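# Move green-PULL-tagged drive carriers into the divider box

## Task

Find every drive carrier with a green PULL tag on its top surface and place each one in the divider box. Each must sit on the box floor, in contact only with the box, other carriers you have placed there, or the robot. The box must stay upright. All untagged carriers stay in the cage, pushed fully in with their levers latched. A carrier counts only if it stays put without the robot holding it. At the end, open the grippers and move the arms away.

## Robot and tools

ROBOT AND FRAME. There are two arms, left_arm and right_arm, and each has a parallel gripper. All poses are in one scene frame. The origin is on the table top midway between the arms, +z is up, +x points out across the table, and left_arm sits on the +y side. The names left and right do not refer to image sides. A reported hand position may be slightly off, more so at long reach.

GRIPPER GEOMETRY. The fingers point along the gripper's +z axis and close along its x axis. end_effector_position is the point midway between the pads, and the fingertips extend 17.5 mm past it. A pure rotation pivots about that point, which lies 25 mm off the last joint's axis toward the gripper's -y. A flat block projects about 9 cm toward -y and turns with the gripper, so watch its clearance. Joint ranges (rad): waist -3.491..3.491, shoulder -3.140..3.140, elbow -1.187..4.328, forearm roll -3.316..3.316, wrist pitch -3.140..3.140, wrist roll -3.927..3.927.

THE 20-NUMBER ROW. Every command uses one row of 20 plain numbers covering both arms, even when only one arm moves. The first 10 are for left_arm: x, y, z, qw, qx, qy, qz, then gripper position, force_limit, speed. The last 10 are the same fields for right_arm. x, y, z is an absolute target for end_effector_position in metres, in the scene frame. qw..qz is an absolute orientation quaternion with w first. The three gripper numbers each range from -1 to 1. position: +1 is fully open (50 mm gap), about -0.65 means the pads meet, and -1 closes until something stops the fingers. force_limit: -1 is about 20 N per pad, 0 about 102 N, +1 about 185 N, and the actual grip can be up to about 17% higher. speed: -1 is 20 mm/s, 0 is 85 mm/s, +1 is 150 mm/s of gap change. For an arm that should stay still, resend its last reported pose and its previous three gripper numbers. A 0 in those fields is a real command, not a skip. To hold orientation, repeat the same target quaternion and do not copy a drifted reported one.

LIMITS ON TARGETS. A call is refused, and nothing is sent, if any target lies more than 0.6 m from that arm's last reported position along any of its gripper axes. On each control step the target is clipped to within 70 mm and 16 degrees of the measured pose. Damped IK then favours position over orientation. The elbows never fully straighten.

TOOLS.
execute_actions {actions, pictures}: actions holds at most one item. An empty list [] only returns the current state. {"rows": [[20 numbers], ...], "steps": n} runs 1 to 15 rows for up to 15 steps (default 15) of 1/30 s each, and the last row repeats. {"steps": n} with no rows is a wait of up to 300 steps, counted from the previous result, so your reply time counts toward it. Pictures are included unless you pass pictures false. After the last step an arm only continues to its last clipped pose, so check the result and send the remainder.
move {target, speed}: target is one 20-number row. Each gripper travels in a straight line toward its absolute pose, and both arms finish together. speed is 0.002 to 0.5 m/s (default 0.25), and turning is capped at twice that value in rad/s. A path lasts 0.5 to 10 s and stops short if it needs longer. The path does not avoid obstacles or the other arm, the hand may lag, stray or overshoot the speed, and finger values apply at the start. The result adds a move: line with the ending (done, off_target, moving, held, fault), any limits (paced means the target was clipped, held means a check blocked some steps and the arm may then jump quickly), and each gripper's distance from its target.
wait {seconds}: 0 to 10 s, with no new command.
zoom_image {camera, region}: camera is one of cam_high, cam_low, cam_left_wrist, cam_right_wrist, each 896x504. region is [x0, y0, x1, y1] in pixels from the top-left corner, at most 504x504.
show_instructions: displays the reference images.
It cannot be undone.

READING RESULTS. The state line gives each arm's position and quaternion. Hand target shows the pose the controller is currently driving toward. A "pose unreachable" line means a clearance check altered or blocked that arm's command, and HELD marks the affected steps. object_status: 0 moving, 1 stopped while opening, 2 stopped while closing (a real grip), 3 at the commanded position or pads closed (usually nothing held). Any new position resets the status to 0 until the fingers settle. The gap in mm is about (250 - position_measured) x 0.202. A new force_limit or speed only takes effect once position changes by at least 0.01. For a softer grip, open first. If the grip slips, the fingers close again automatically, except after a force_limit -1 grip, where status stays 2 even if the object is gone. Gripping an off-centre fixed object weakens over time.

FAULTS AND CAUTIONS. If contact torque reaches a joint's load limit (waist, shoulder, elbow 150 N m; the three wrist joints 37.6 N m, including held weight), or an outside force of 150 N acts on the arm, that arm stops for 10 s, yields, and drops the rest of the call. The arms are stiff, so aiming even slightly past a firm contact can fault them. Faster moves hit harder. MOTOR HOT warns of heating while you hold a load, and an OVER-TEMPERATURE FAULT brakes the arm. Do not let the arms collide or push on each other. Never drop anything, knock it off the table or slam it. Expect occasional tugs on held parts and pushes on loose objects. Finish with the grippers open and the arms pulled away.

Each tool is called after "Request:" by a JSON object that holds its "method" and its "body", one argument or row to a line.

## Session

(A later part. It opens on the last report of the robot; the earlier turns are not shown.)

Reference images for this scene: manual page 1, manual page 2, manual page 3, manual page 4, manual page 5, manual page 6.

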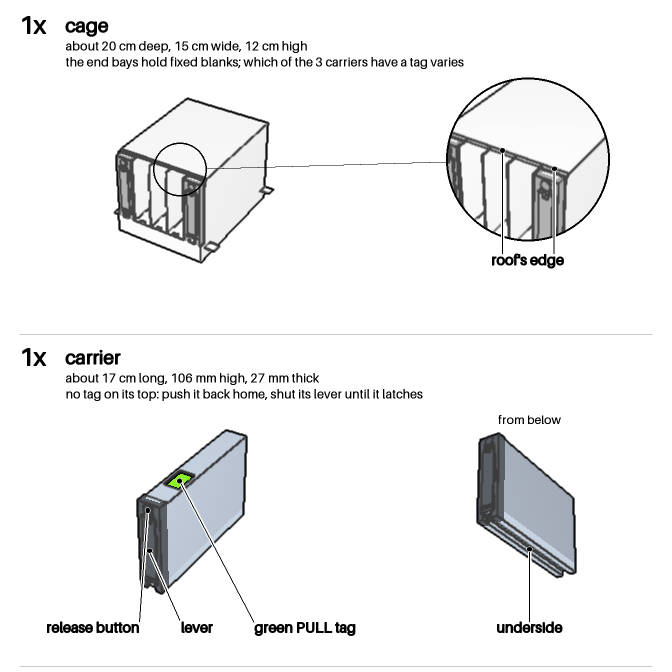

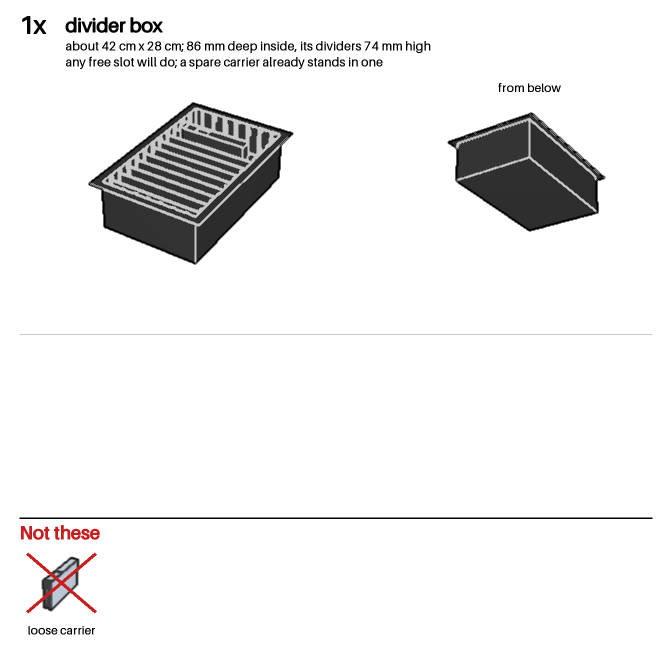

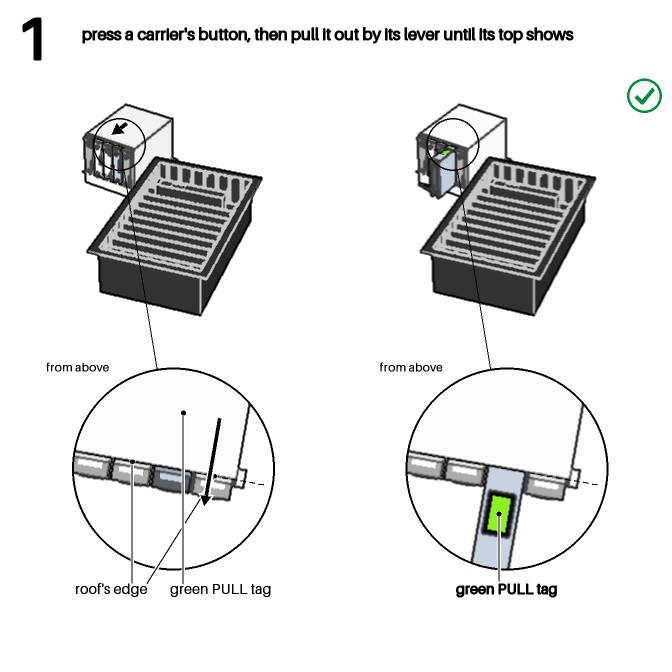

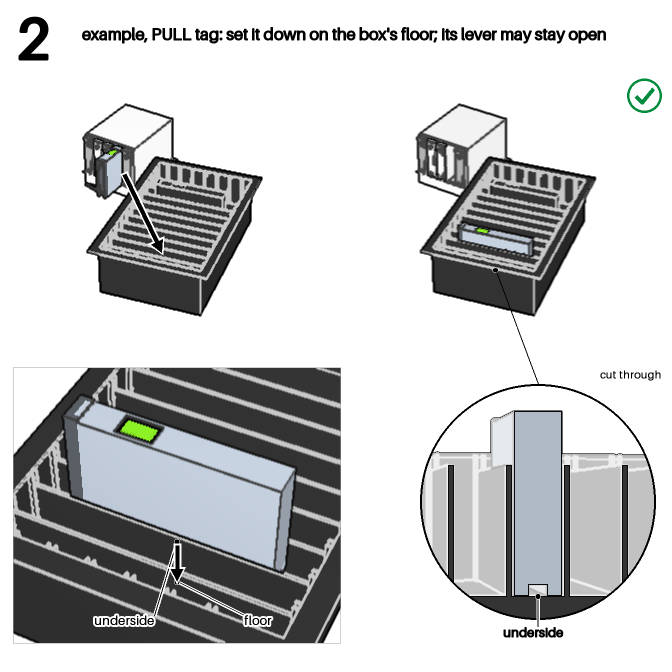

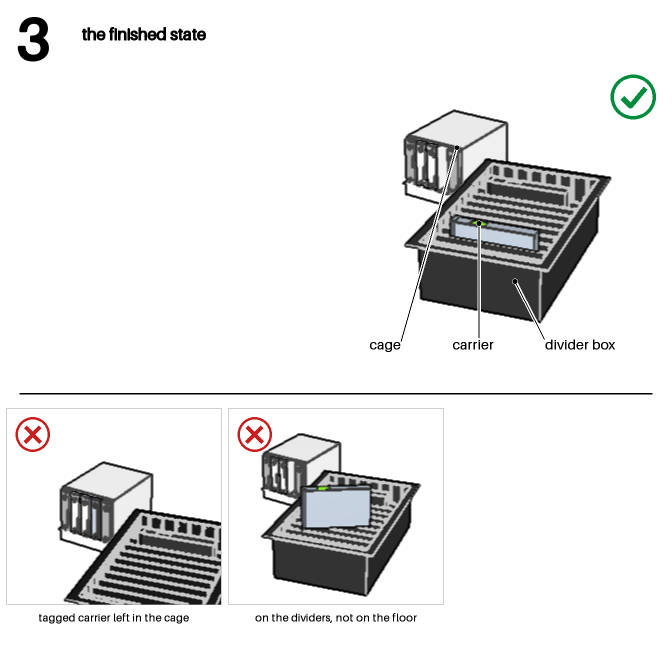

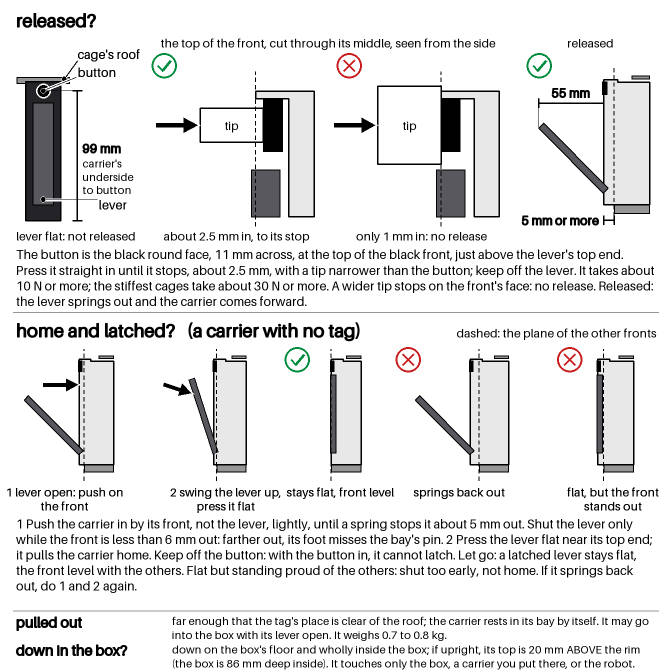

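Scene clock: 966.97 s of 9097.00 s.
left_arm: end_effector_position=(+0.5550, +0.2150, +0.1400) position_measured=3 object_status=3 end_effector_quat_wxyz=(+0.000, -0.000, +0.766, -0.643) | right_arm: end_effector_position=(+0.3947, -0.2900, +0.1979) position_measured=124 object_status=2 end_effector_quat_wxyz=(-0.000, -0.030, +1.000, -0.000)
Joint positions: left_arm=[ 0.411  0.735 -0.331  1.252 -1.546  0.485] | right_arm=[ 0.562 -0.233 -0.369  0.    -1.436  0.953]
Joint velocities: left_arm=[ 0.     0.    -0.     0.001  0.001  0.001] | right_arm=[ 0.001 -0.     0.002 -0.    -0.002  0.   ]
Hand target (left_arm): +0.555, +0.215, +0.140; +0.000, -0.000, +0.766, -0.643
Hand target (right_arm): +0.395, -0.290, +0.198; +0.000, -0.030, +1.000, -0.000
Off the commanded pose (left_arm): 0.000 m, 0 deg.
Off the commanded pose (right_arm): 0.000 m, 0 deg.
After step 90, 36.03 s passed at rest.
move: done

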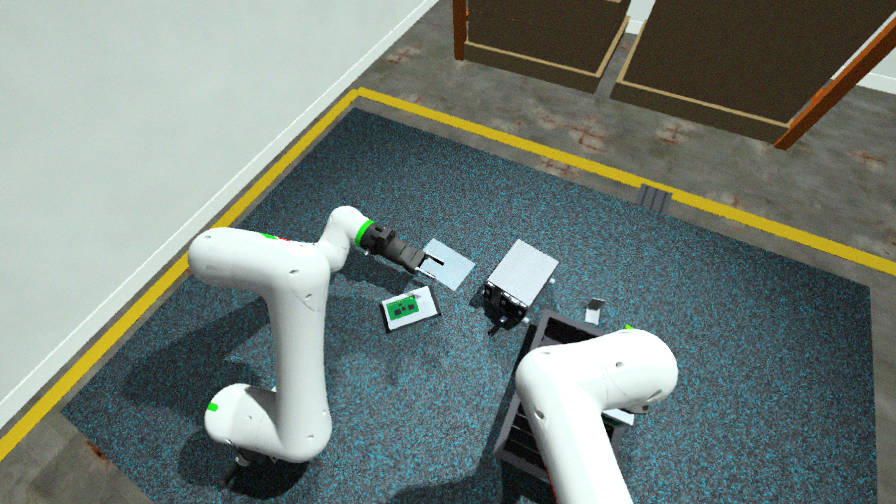

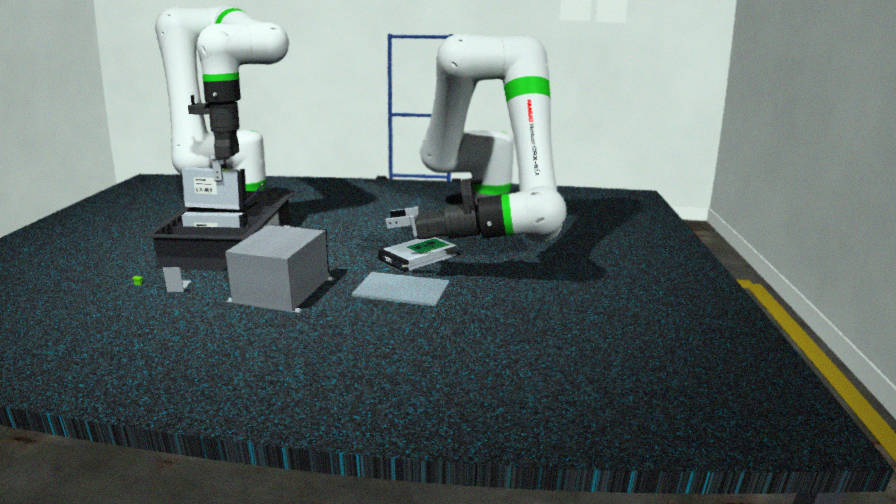

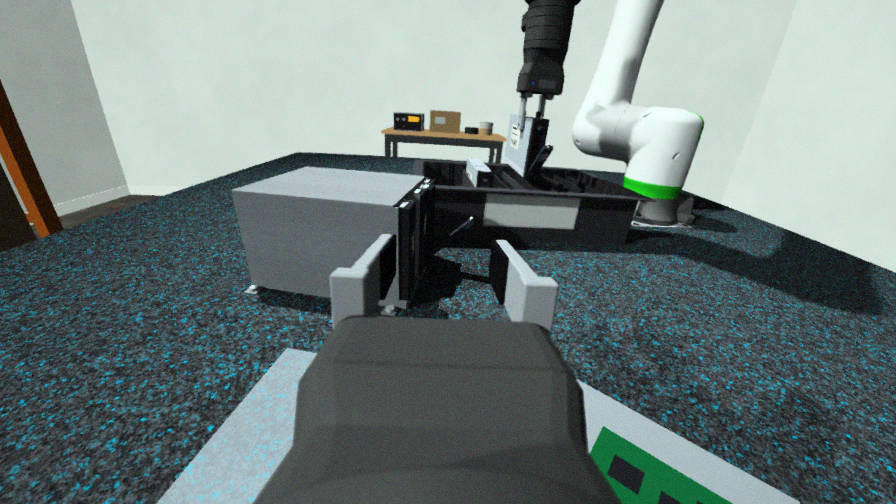

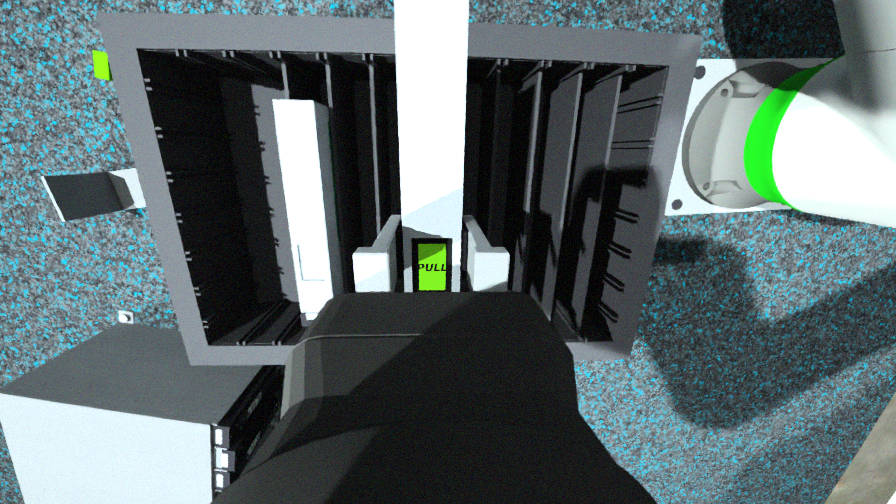

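Request:
{"method": "move", "body": {
  "target": [0.555,0.215,0.14,0,0,0.766,-0.6428,1,0,0, 0.3943,-0.283,0.198,0.0008,0.0305,-0.9992,-0.0253,-1,0.6,1],
  "speed": 0.04
}}

Request:
{"method": "zoom_image", "body": {
  "camera": "cam_low",
  "region": [160,150,280,240]
}}

Request:
{"method": "zoom_image", "body": {
  "camera": "cam_right_wrist",
  "region": [300,0,570,200]
}}

Request:
{"method": "zoom_image", "body": {
  "camera": "cam_left_wrist",
  "region": [480,100,600,200]
}}

Scene clock: 979.13 s of 9097.00 s.
left_arm: end_effector_position=(+0.5550, +0.2150, +0.1400) position_measured=3 object_status=3 end_effector_quat_wxyz=(+0.000, -0.000, +0.766, -0.643) | right_arm: end_effector_position=(+0.3943, -0.2830, +0.1980) position_measured=124 object_status=2 end_effector_quat_wxyz=(-0.001, -0.031, +0.999, +0.025)
Joint positions: left_arm=[ 0.411  0.735 -0.331  1.252 -1.546  0.485] | right_arm=[ 0.538 -0.24  -0.359 -0.042 -1.424  0.983]
Joint velocities: left_arm=[-0.001 -0.001 -0.    -0.    -0.001 -0.   ] | right_arm=[-0.004 -0.001  0.001 -0.005  0.001  0.003]
Hand target (left_arm): +0.555, +0.215, +0.140; +0.000, -0.000, +0.766, -0.643
Hand target (right_arm): +0.394, -0.283, +0.198; -0.001, -0.031, +0.999, +0.025
Off the commanded pose (left_arm): 0.000 m, 0 deg.
Off the commanded pose (right_arm): 0.000 m, 0 deg.
After step 90, 8.30 s passed at rest.
move: done

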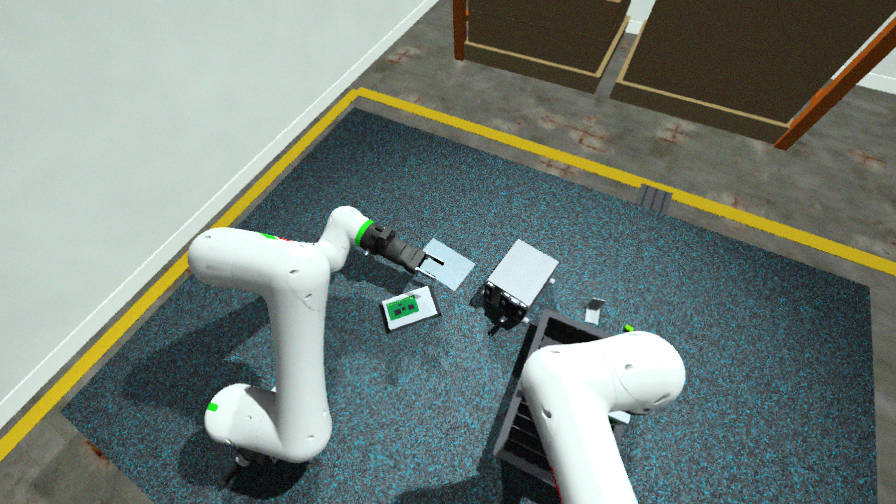

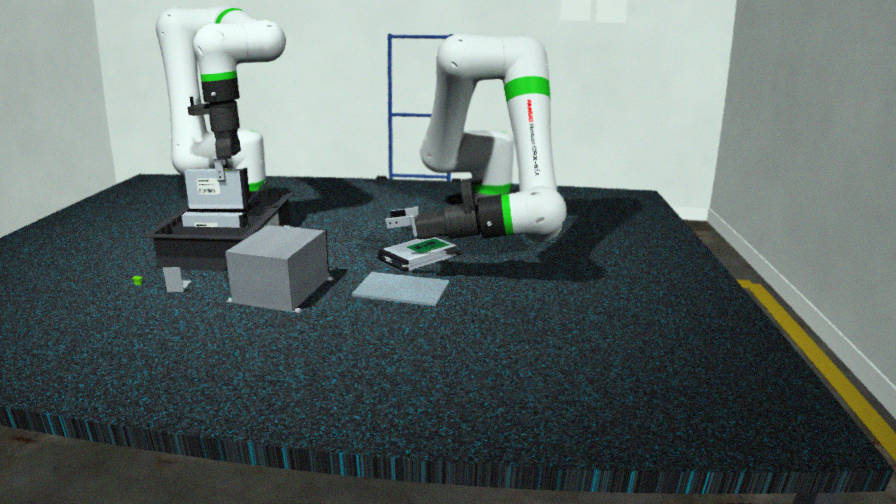

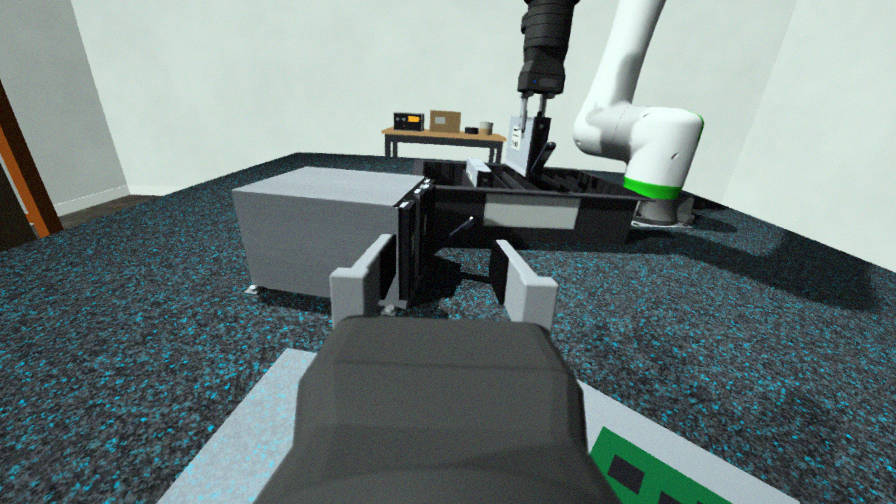

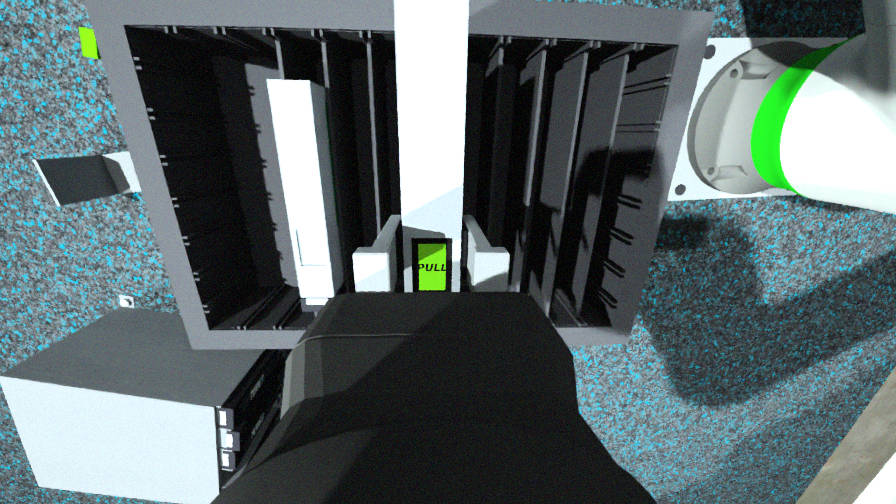

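Region (160, 150, 280, 240) of cam_low's 896x504 image, scaled by 4.200, with more detail than that image has; it fills the top 378 rows of this view, and the rest is white.

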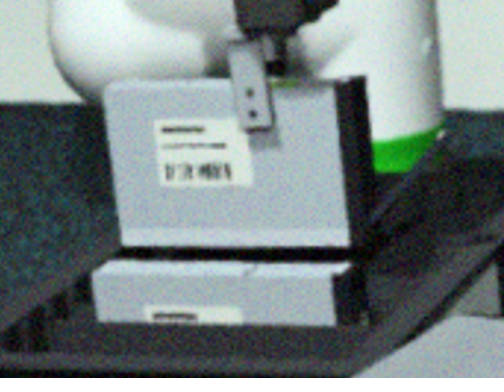

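Region (300, 0, 570, 200) of cam_right_wrist's 896x504 image, scaled by 1.867, with more detail than that image has; it fills the top 373 rows of this view, and the rest is white.

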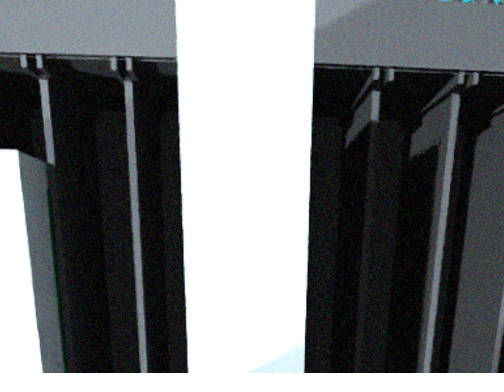

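Region (480, 100, 600, 200) of cam_left_wrist's 896x504 image, scaled by 4.200, with more detail than that image has.

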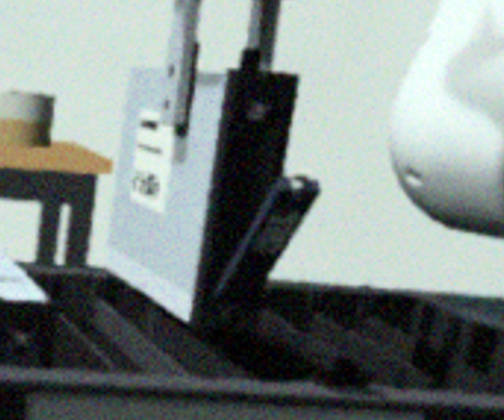

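Request:
{"method": "move", "body": {
  "target": [0.555,0.215,0.14,0,0,0.766,-0.6428,1,0,0, 0.3943,-0.283,0.1855,0.0008,0.0305,-0.9992,-0.0253,-1,0.6,1],
  "speed": 0.02
}}

Request:
{"method": "zoom_image", "body": {
  "camera": "cam_low",
  "region": [160,150,280,240]
}}

Request:
{"method": "zoom_image", "body": {
  "camera": "cam_right_wrist",
  "region": [300,0,570,200]
}}

Request:
{"method": "zoom_image", "body": {
  "camera": "cam_left_wrist",
  "region": [480,100,600,200]
}}

Scene clock: 999.90 s of 9097.00 s.
left_arm: end_effector_position=(+0.5550, +0.2150, +0.1400) position_measured=3 object_status=3 end_effector_quat_wxyz=(+0.000, -0.000, +0.766, -0.643) | right_arm: end_effector_position=(+0.3943, -0.2830, +0.1856) position_measured=124 object_status=2 end_effector_quat_wxyz=(-0.001, -0.031, +0.999, +0.025)
Joint positions: left_arm=[ 0.411  0.735 -0.331  1.252 -1.546  0.485] | right_arm=[ 0.537 -0.235 -0.384 -0.043 -1.394  0.984]
Joint velocities: left_arm=[-0.001  0.    -0.001  0.     0.     0.001] | right_arm=[ 0.001  0.001 -0.002 -0.     0.002 -0.   ]
Hand target (left_arm): +0.555, +0.215, +0.140; +0.000, -0.000, +0.766, -0.643
Hand target (right_arm): +0.394, -0.283, +0.186; -0.001, -0.031, +0.999, +0.025
Off the commanded pose (left_arm): 0.000 m, 0 deg.
Off the commanded pose (right_arm): 0.000 m, 0 deg.
After step 90, 16.90 s passed at rest.
move: done

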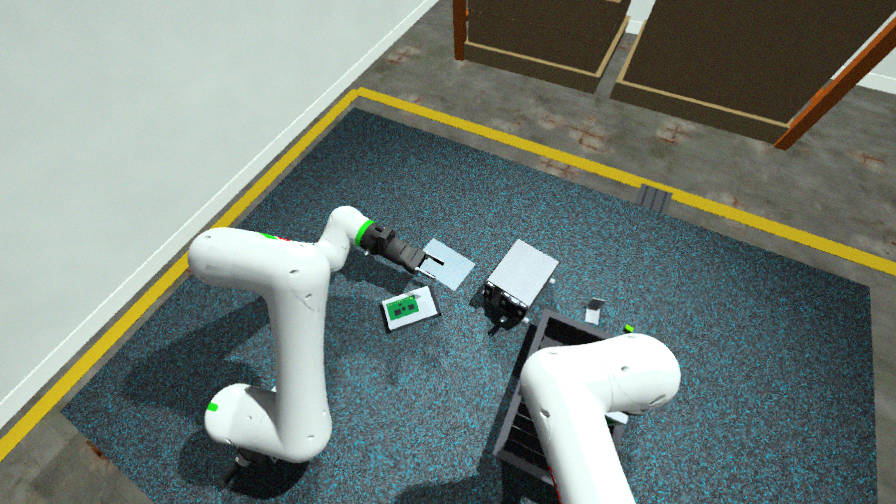

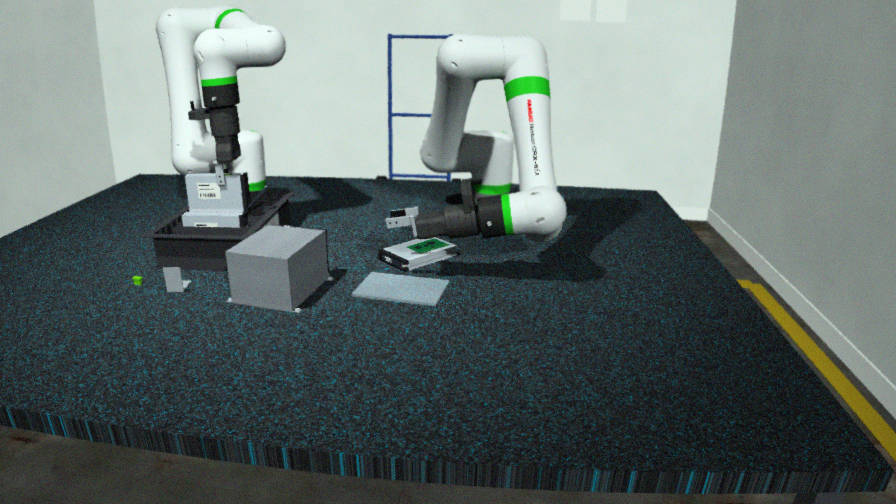

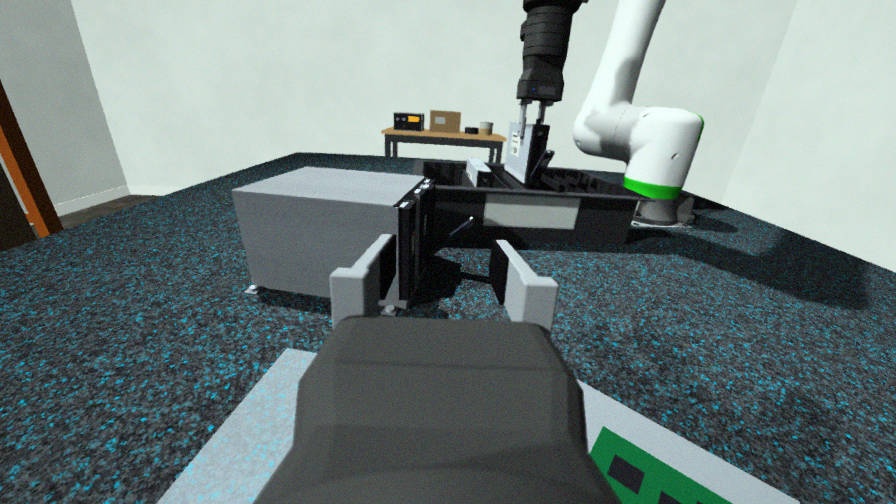

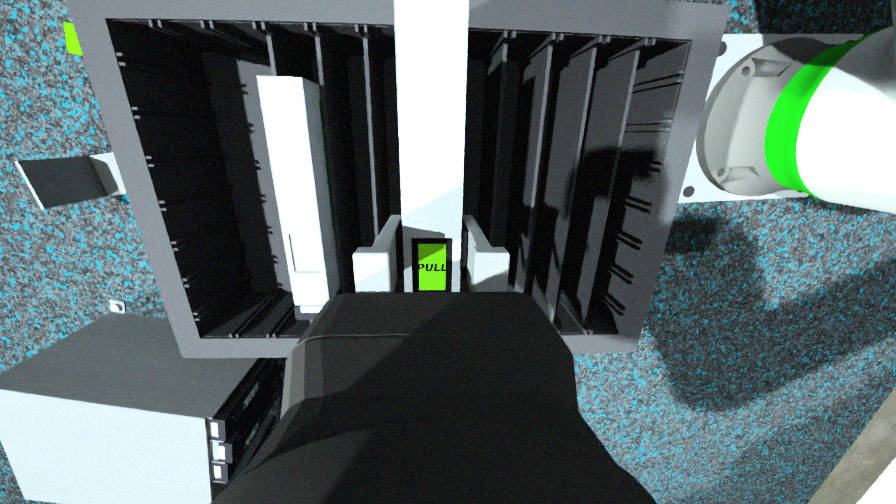

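Region (160, 150, 280, 240) of cam_low's 896x504 image, scaled by 4.200, with more detail than that image has; it fills the top 378 rows of this view, and the rest is white.

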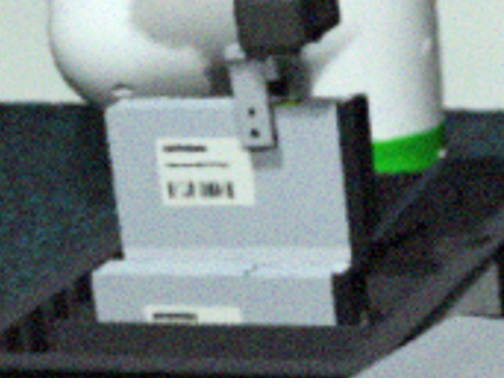

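Region (300, 0, 570, 200) of cam_right_wrist's 896x504 image, scaled by 1.867, with more detail than that image has; it fills the top 373 rows of this view, and the rest is white.

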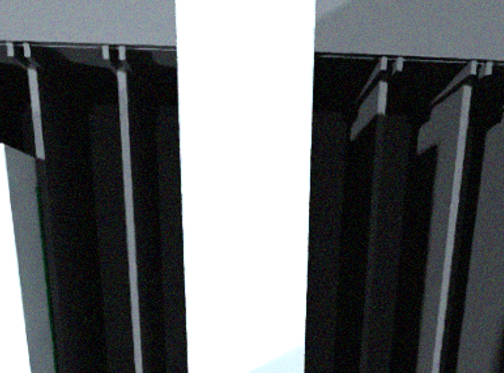

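Region (480, 100, 600, 200) of cam_left_wrist's 896x504 image, scaled by 4.200, with more detail than that image has.

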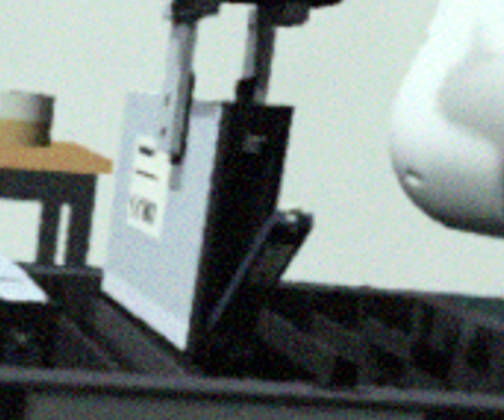

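Request:
{"method": "move", "body": {
  "target": [0.555,0.215,0.14,0,0,0.766,-0.6428,1,0,0, 0.3943,-0.283,0.1800,0.0008,0.0305,-0.9992,-0.0253,-1,0.6,1],
  "speed": 0.015
}}

Request:
{"method": "execute_actions", "body": {
  "actions": [
    {"rows": [[0.555,0.215,0.14,0,0,0.766,-0.6428,1,0,0, 0.3943,-0.283,0.1797,0.0008,0.0305,-0.9992,-0.0253,-1,0.6,1],[0.555,0.215,0.14,0,0,0.766,-0.6428,1,0,0, 0.3943,-0.283,0.1794,0.0008,0.0305,-0.9992,-0.0253,-1,0.6,1],[0.555,0.215,0.14,0,0,0.766,-0.6428,1,0,0, 0.3943,-0.283,0.1791,0.0008,0.0305,-0.9992,-0.0253,-1,0.6,1],[0.555,0.215,0.14,0,0,0.766,-0.6428,1,0,0, 0.3943,-0.283,0.1788,0.0008,0.0305,-0.9992,-0.0253,-1,0.6,1],[0.555,0.215,0.14,0,0,0.766,-0.6428,1,0,0, 0.3943,-0.283,0.1785,0.0008,0.0305,-0.9992,-0.0253,-1,0.6,1],[0.555,0.215,0.14,0,0,0.766,-0.6428,1,0,0, 0.3943,-0.283,0.1782,0.0008,0.0305,-0.9992,-0.0253,-1,0.6,1],[0.555,0.215,0.14,0,0,0.766,-0.6428,1,0,0, 0.3943,-0.283,0.1779,0.0008,0.0305,-0.9992,-0.0253,-1,0.6,1],[0.555,0.215,0.14,0,0,0.766,-0.6428,1,0,0, 0.3943,-0.283,0.1776,0.0008,0.0305,-0.9992,-0.0253,-1,0.6,1]], "steps": 13}
  ]
}}

Request:
{"method": "zoom_image", "body": {
  "camera": "cam_right_wrist",
  "region": [300,0,570,200]
}}

Request:
{"method": "zoom_image", "body": {
  "camera": "cam_low",
  "region": [160,150,280,240]
}}

Scene clock: 1019.20 s of 9097.00 s.
left_arm: end_effector_position=(+0.5550, +0.2150, +0.1400) position_measured=3 object_status=3 end_effector_quat_wxyz=(+0.000, +0.000, +0.766, -0.643) | right_arm: end_effector_position=(+0.3943, -0.2830, +0.1801) position_measured=124 object_status=2 end_effector_quat_wxyz=(-0.001, -0.031, +0.999, +0.025)
Joint positions: left_arm=[ 0.411  0.735 -0.331  1.252 -1.546  0.485] | right_arm=[ 0.537 -0.232 -0.395 -0.043 -1.38   0.985]
Joint velocities: left_arm=[ 0.001  0.    -0.    -0.    -0.001 -0.001] | right_arm=[-0.001  0.001 -0.002 -0.001  0.002 -0.001]
Hand target (left_arm): +0.555, +0.215, +0.140; +0.000, -0.000, +0.766, -0.643
Hand target (right_arm): +0.394, -0.283, +0.180; -0.001, -0.031, +0.999, +0.025
Off the commanded pose (left_arm): 0.000 m, 0 deg.
Off the commanded pose (right_arm): 0.000 m, 0 deg.
After step 90, 15.60 s passed at rest.
move: done

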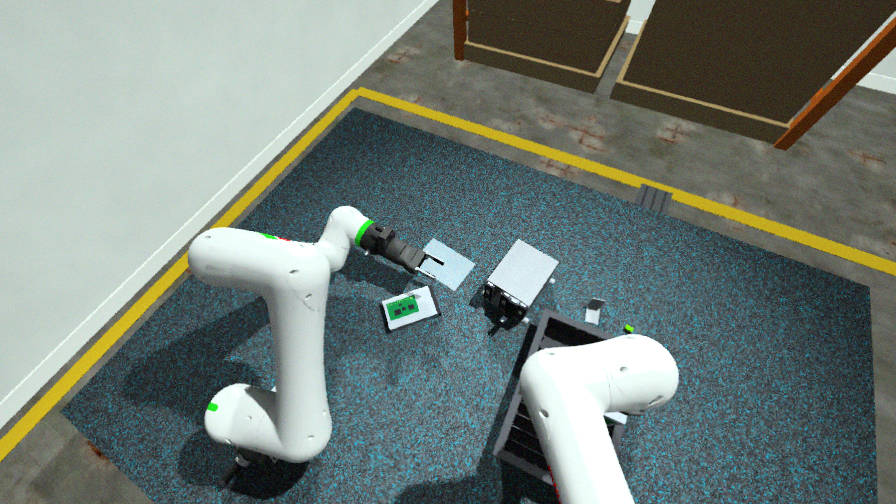

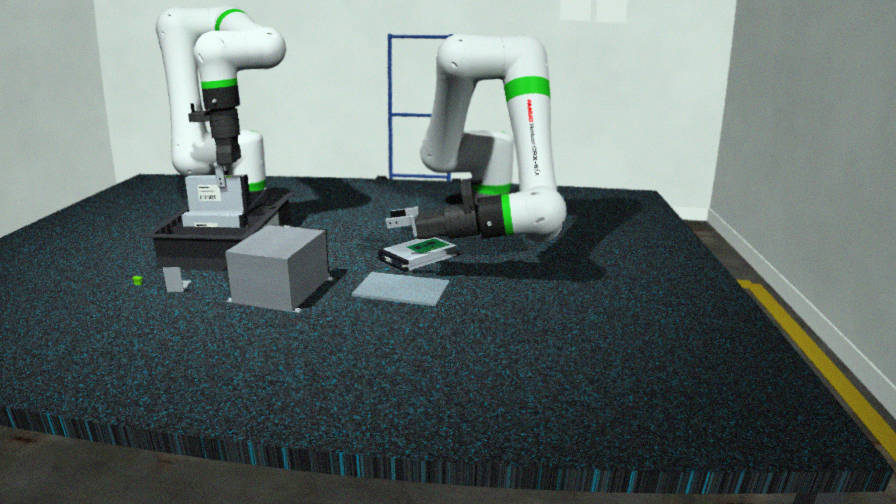

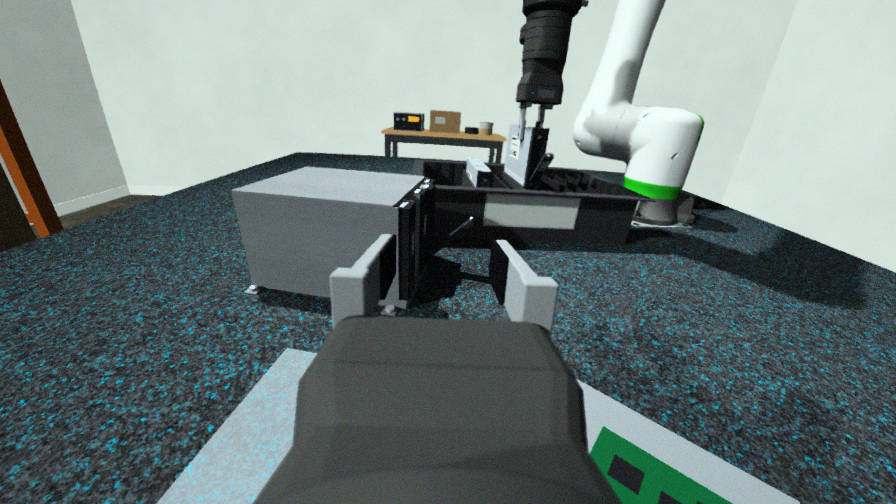

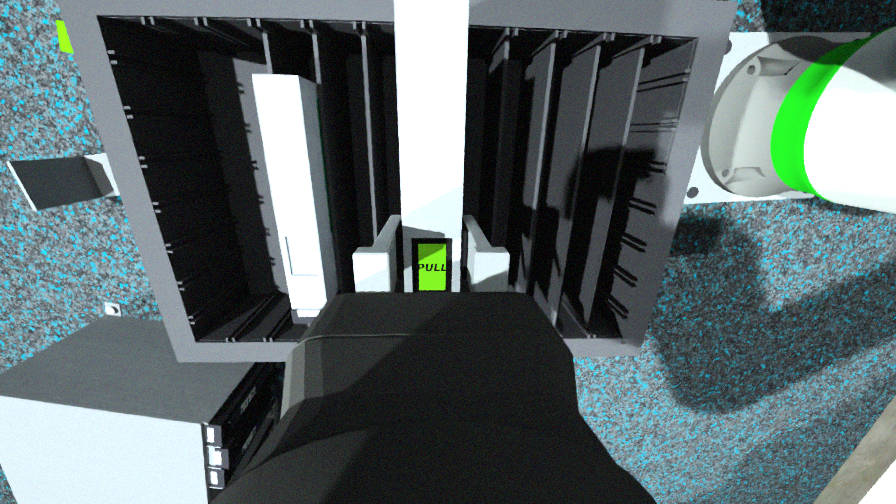

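Scene clock: 1019.63 s of 9097.00 s.
left_arm: end_effector_position=(+0.5550, +0.2150, +0.1400) position_measured=3 object_status=3 end_effector_quat_wxyz=(+0.000, -0.000, +0.766, -0.643) | right_arm: end_effector_position=(+0.3943, -0.2830, +0.1777) position_measured=124 object_status=2 end_effector_quat_wxyz=(-0.001, -0.031, +0.999, +0.025)
Joint positions: left_arm=[ 0.411  0.735 -0.331  1.252 -1.546  0.485] | right_arm=[ 0.537 -0.231 -0.4   -0.043 -1.374  0.985]
Joint velocities: left_arm=[-0.001 -0.     0.001  0.001  0.001 -0.001] | right_arm=[ 0.002  0.    -0.002 -0.     0.003  0.001]
Hand target (left_arm): +0.555, +0.215, +0.140; +0.000, -0.000, +0.766, -0.643
Hand target (right_arm): +0.394, -0.283, +0.178; -0.001, -0.031, +0.999, +0.025
Off the commanded pose (left_arm): 0.000 m, 0 deg.
Off the commanded pose (right_arm): 0.000 m, 0 deg.
Steps of this call (steps 1 to 13: all 13 steps of this action). Readings (end_effector_position | what the end effector reports):
1: left_arm (+0.5550, +0.2150, +0.1400) | right_arm (+0.3943, -0.2830, +0.1800) | left_arm position_measured=3 object_status=3 | right_arm position_measured=124 object_status=2
2: left_arm (+0.5550, +0.2150, +0.1400) | right_arm (+0.3943, -0.2830, +0.1799) | left_arm position_measured=3 object_status=3 | right_arm position_measured=124 object_status=2
4: left_arm (+0.5550, +0.2150, +0.1400) | right_arm (+0.3943, -0.2830, +0.1795) | left_arm position_measured=3 object_status=3 | right_arm position_measured=124 object_status=2
8: left_arm (+0.5550, +0.2150, +0.1400) | right_arm (+0.3943, -0.2830, +0.1784) | left_arm position_measured=3 object_status=3 | right_arm position_measured=124 object_status=2
13: the state above

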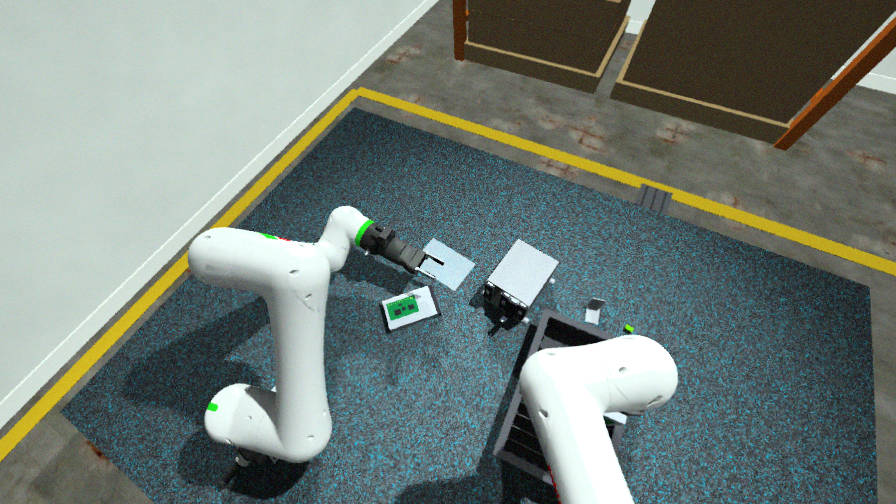

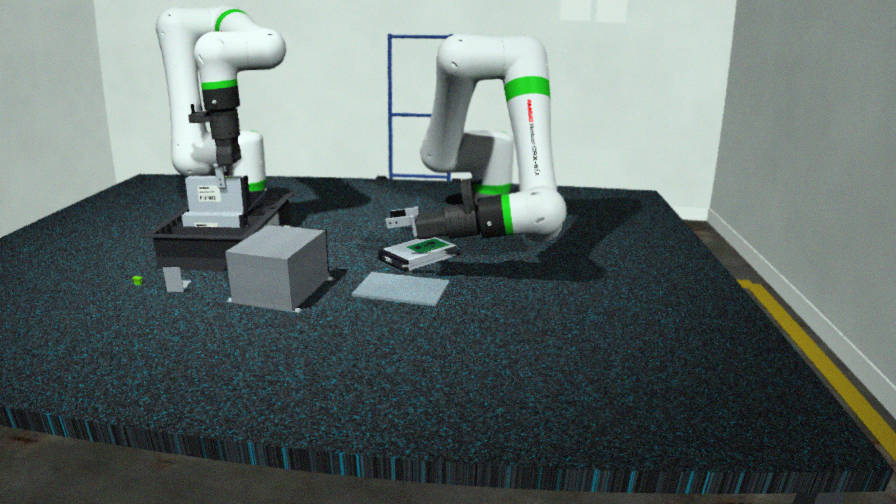

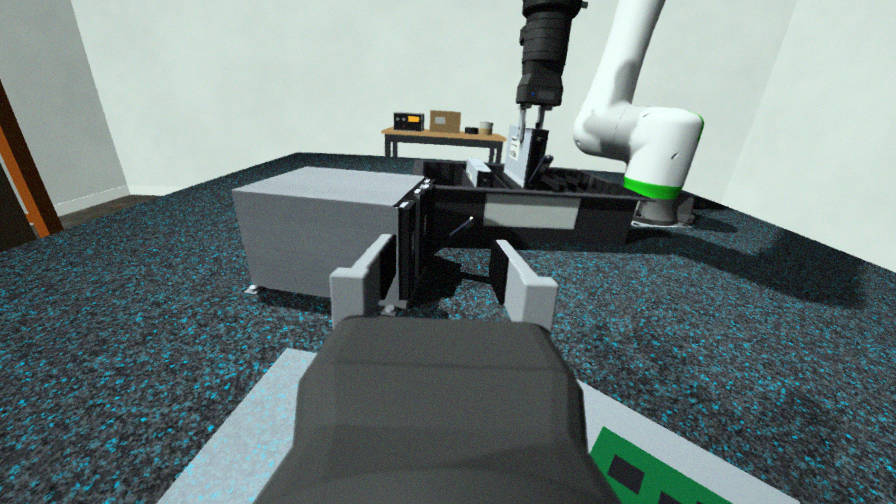

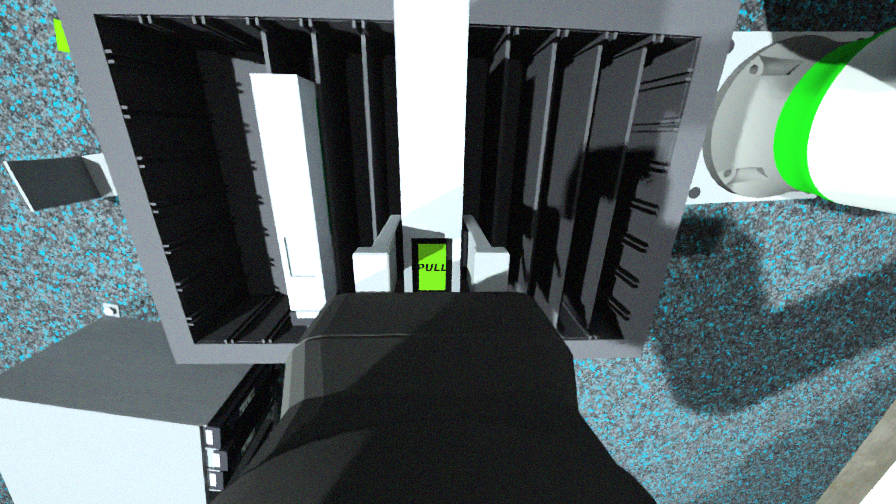

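Region (300, 0, 570, 200) of cam_right_wrist's 896x504 image, scaled by 1.867, with more detail than that image has; it fills the top 373 rows of this view, and the rest is white.

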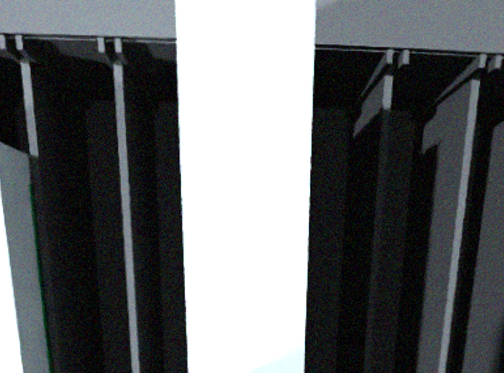

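Region (160, 150, 280, 240) of cam_low's 896x504 image, scaled by 4.200, with more detail than that image has; it fills the top 378 rows of this view, and the rest is white.

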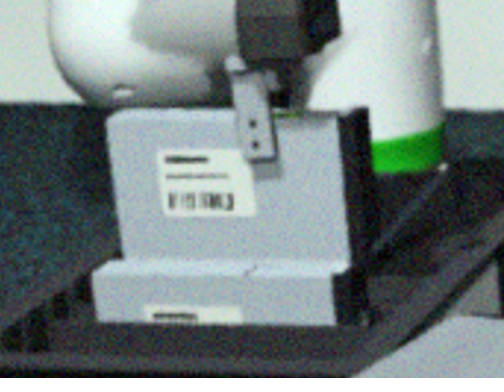

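Request:
{"method": "execute_actions", "body": {
  "actions": [
    {"rows": [[0.555,0.215,0.14,0,0,0.766,-0.6428,1,0,0, 0.3943,-0.283,0.1773,0.0008,0.0305,-0.9992,-0.0253,-1,0.6,1],[0.555,0.215,0.14,0,0,0.766,-0.6428,1,0,0, 0.3943,-0.283,0.1770,0.0008,0.0305,-0.9992,-0.0253,-1,0.6,1],[0.555,0.215,0.14,0,0,0.766,-0.6428,1,0,0, 0.3943,-0.283,0.1767,0.0008,0.0305,-0.9992,-0.0253,-1,0.6,1],[0.555,0.215,0.14,0,0,0.766,-0.6428,1,0,0, 0.3943,-0.283,0.1764,0.0008,0.0305,-0.9992,-0.0253,-1,0.6,1],[0.555,0.215,0.14,0,0,0.766,-0.6428,1,0,0, 0.3943,-0.283,0.1761,0.0008,0.0305,-0.9992,-0.0253,-1,0.6,1],[0.555,0.215,0.14,0,0,0.766,-0.6428,1,0,0, 0.3943,-0.283,0.1758,0.0008,0.0305,-0.9992,-0.0253,-1,0.6,1],[0.555,0.215,0.14,0,0,0.766,-0.6428,1,0,0, 0.3943,-0.283,0.1755,0.0008,0.0305,-0.9992,-0.0253,-1,0.6,1]], "steps": 13}
  ],
  "pictures": false
}}

Scene clock: 1036.33 s of 9097.00 s.
left_arm: end_effector_position=(+0.5550, +0.2150, +0.1400) position_measured=3 object_status=3 end_effector_quat_wxyz=(+0.000, -0.000, +0.766, -0.643) | right_arm: end_effector_position=(+0.3954, -0.2830, +0.1774) position_measured=124 object_status=2 end_effector_quat_wxyz=(+0.001, -0.031, +0.999, +0.025)
Joint positions: left_arm=[ 0.411  0.735 -0.331  1.252 -1.546  0.485] | right_arm=[ 0.537 -0.231 -0.401 -0.041 -1.37   0.985]
Joint velocities: left_arm=[-0.     0.     0.    -0.    -0.001  0.001] | right_arm=[ 0.  0.  0.  0.  0. -0.]
Hand target (left_arm): +0.555, +0.215, +0.140; +0.000, -0.000, +0.766, -0.643
Hand target (right_arm): +0.395, -0.283, +0.177; +0.001, -0.031, +0.999, +0.025
Off the commanded pose (left_arm): 0.000 m, 0 deg.
Off the commanded pose (right_arm): 0.002 m, 0 deg.
FORCE FAULT: contact force on the right arm reached its limit, and that arm stopped for 10 seconds. The contact can be on any part of that arm, not only on its tool. That arm's remaining commands of this call were not run. That arm holds still and accepts commands again. Move the arm away from the contact; if what it grips holds it there, let go first. Pushing or pulling that hard again can fault the arm again.
The stop of the right arm began at step 101 of this call (marked STOPPED below). From that step on that arm followed nothing that you had sent. 3 of its steps, steps kept back included, did not run and will not run. Nothing is kept back now.
Steps of this call (steps 1 to 90: nothing new was sent; then 3.33 s passed at rest; steps 91 to 103: all 13 steps of this action; steps 104 to 401: the stop continued). Readings (end_effector_position | what the end effector reports):
91: left_arm (+0.5550, +0.2150, +0.1400) | right_arm (+0.3943, -0.2830, +0.1776) | left_arm position_measured=3 object_status=3 | right_arm position_measured=124 object_status=2
92: left_arm (+0.5550, +0.2150, +0.1400) | right_arm (+0.3943, -0.2830, +0.1775) | left_arm position_measured=3 object_status=3 | right_arm position_measured=124 object_status=2
94: left_arm (+0.5550, +0.2150, +0.1400) | right_arm (+0.3943, -0.2830, +0.1772) | left_arm position_measured=3 object_status=3 | right_arm position_measured=124 object_status=2
98: left_arm (+0.5550, +0.2150, +0.1400) | right_arm (+0.3944, -0.2830, +0.1764) | left_arm position_measured=3 object_status=3 | right_arm position_measured=124 object_status=2
101: left_arm (+0.5550, +0.2150, +0.1400) | right_arm (+0.3952, -0.2830, +0.1773) | left_arm position_measured=3 object_status=3 | right_arm position_measured=124 object_status=2 STOPPED (the right arm)
401: the state above


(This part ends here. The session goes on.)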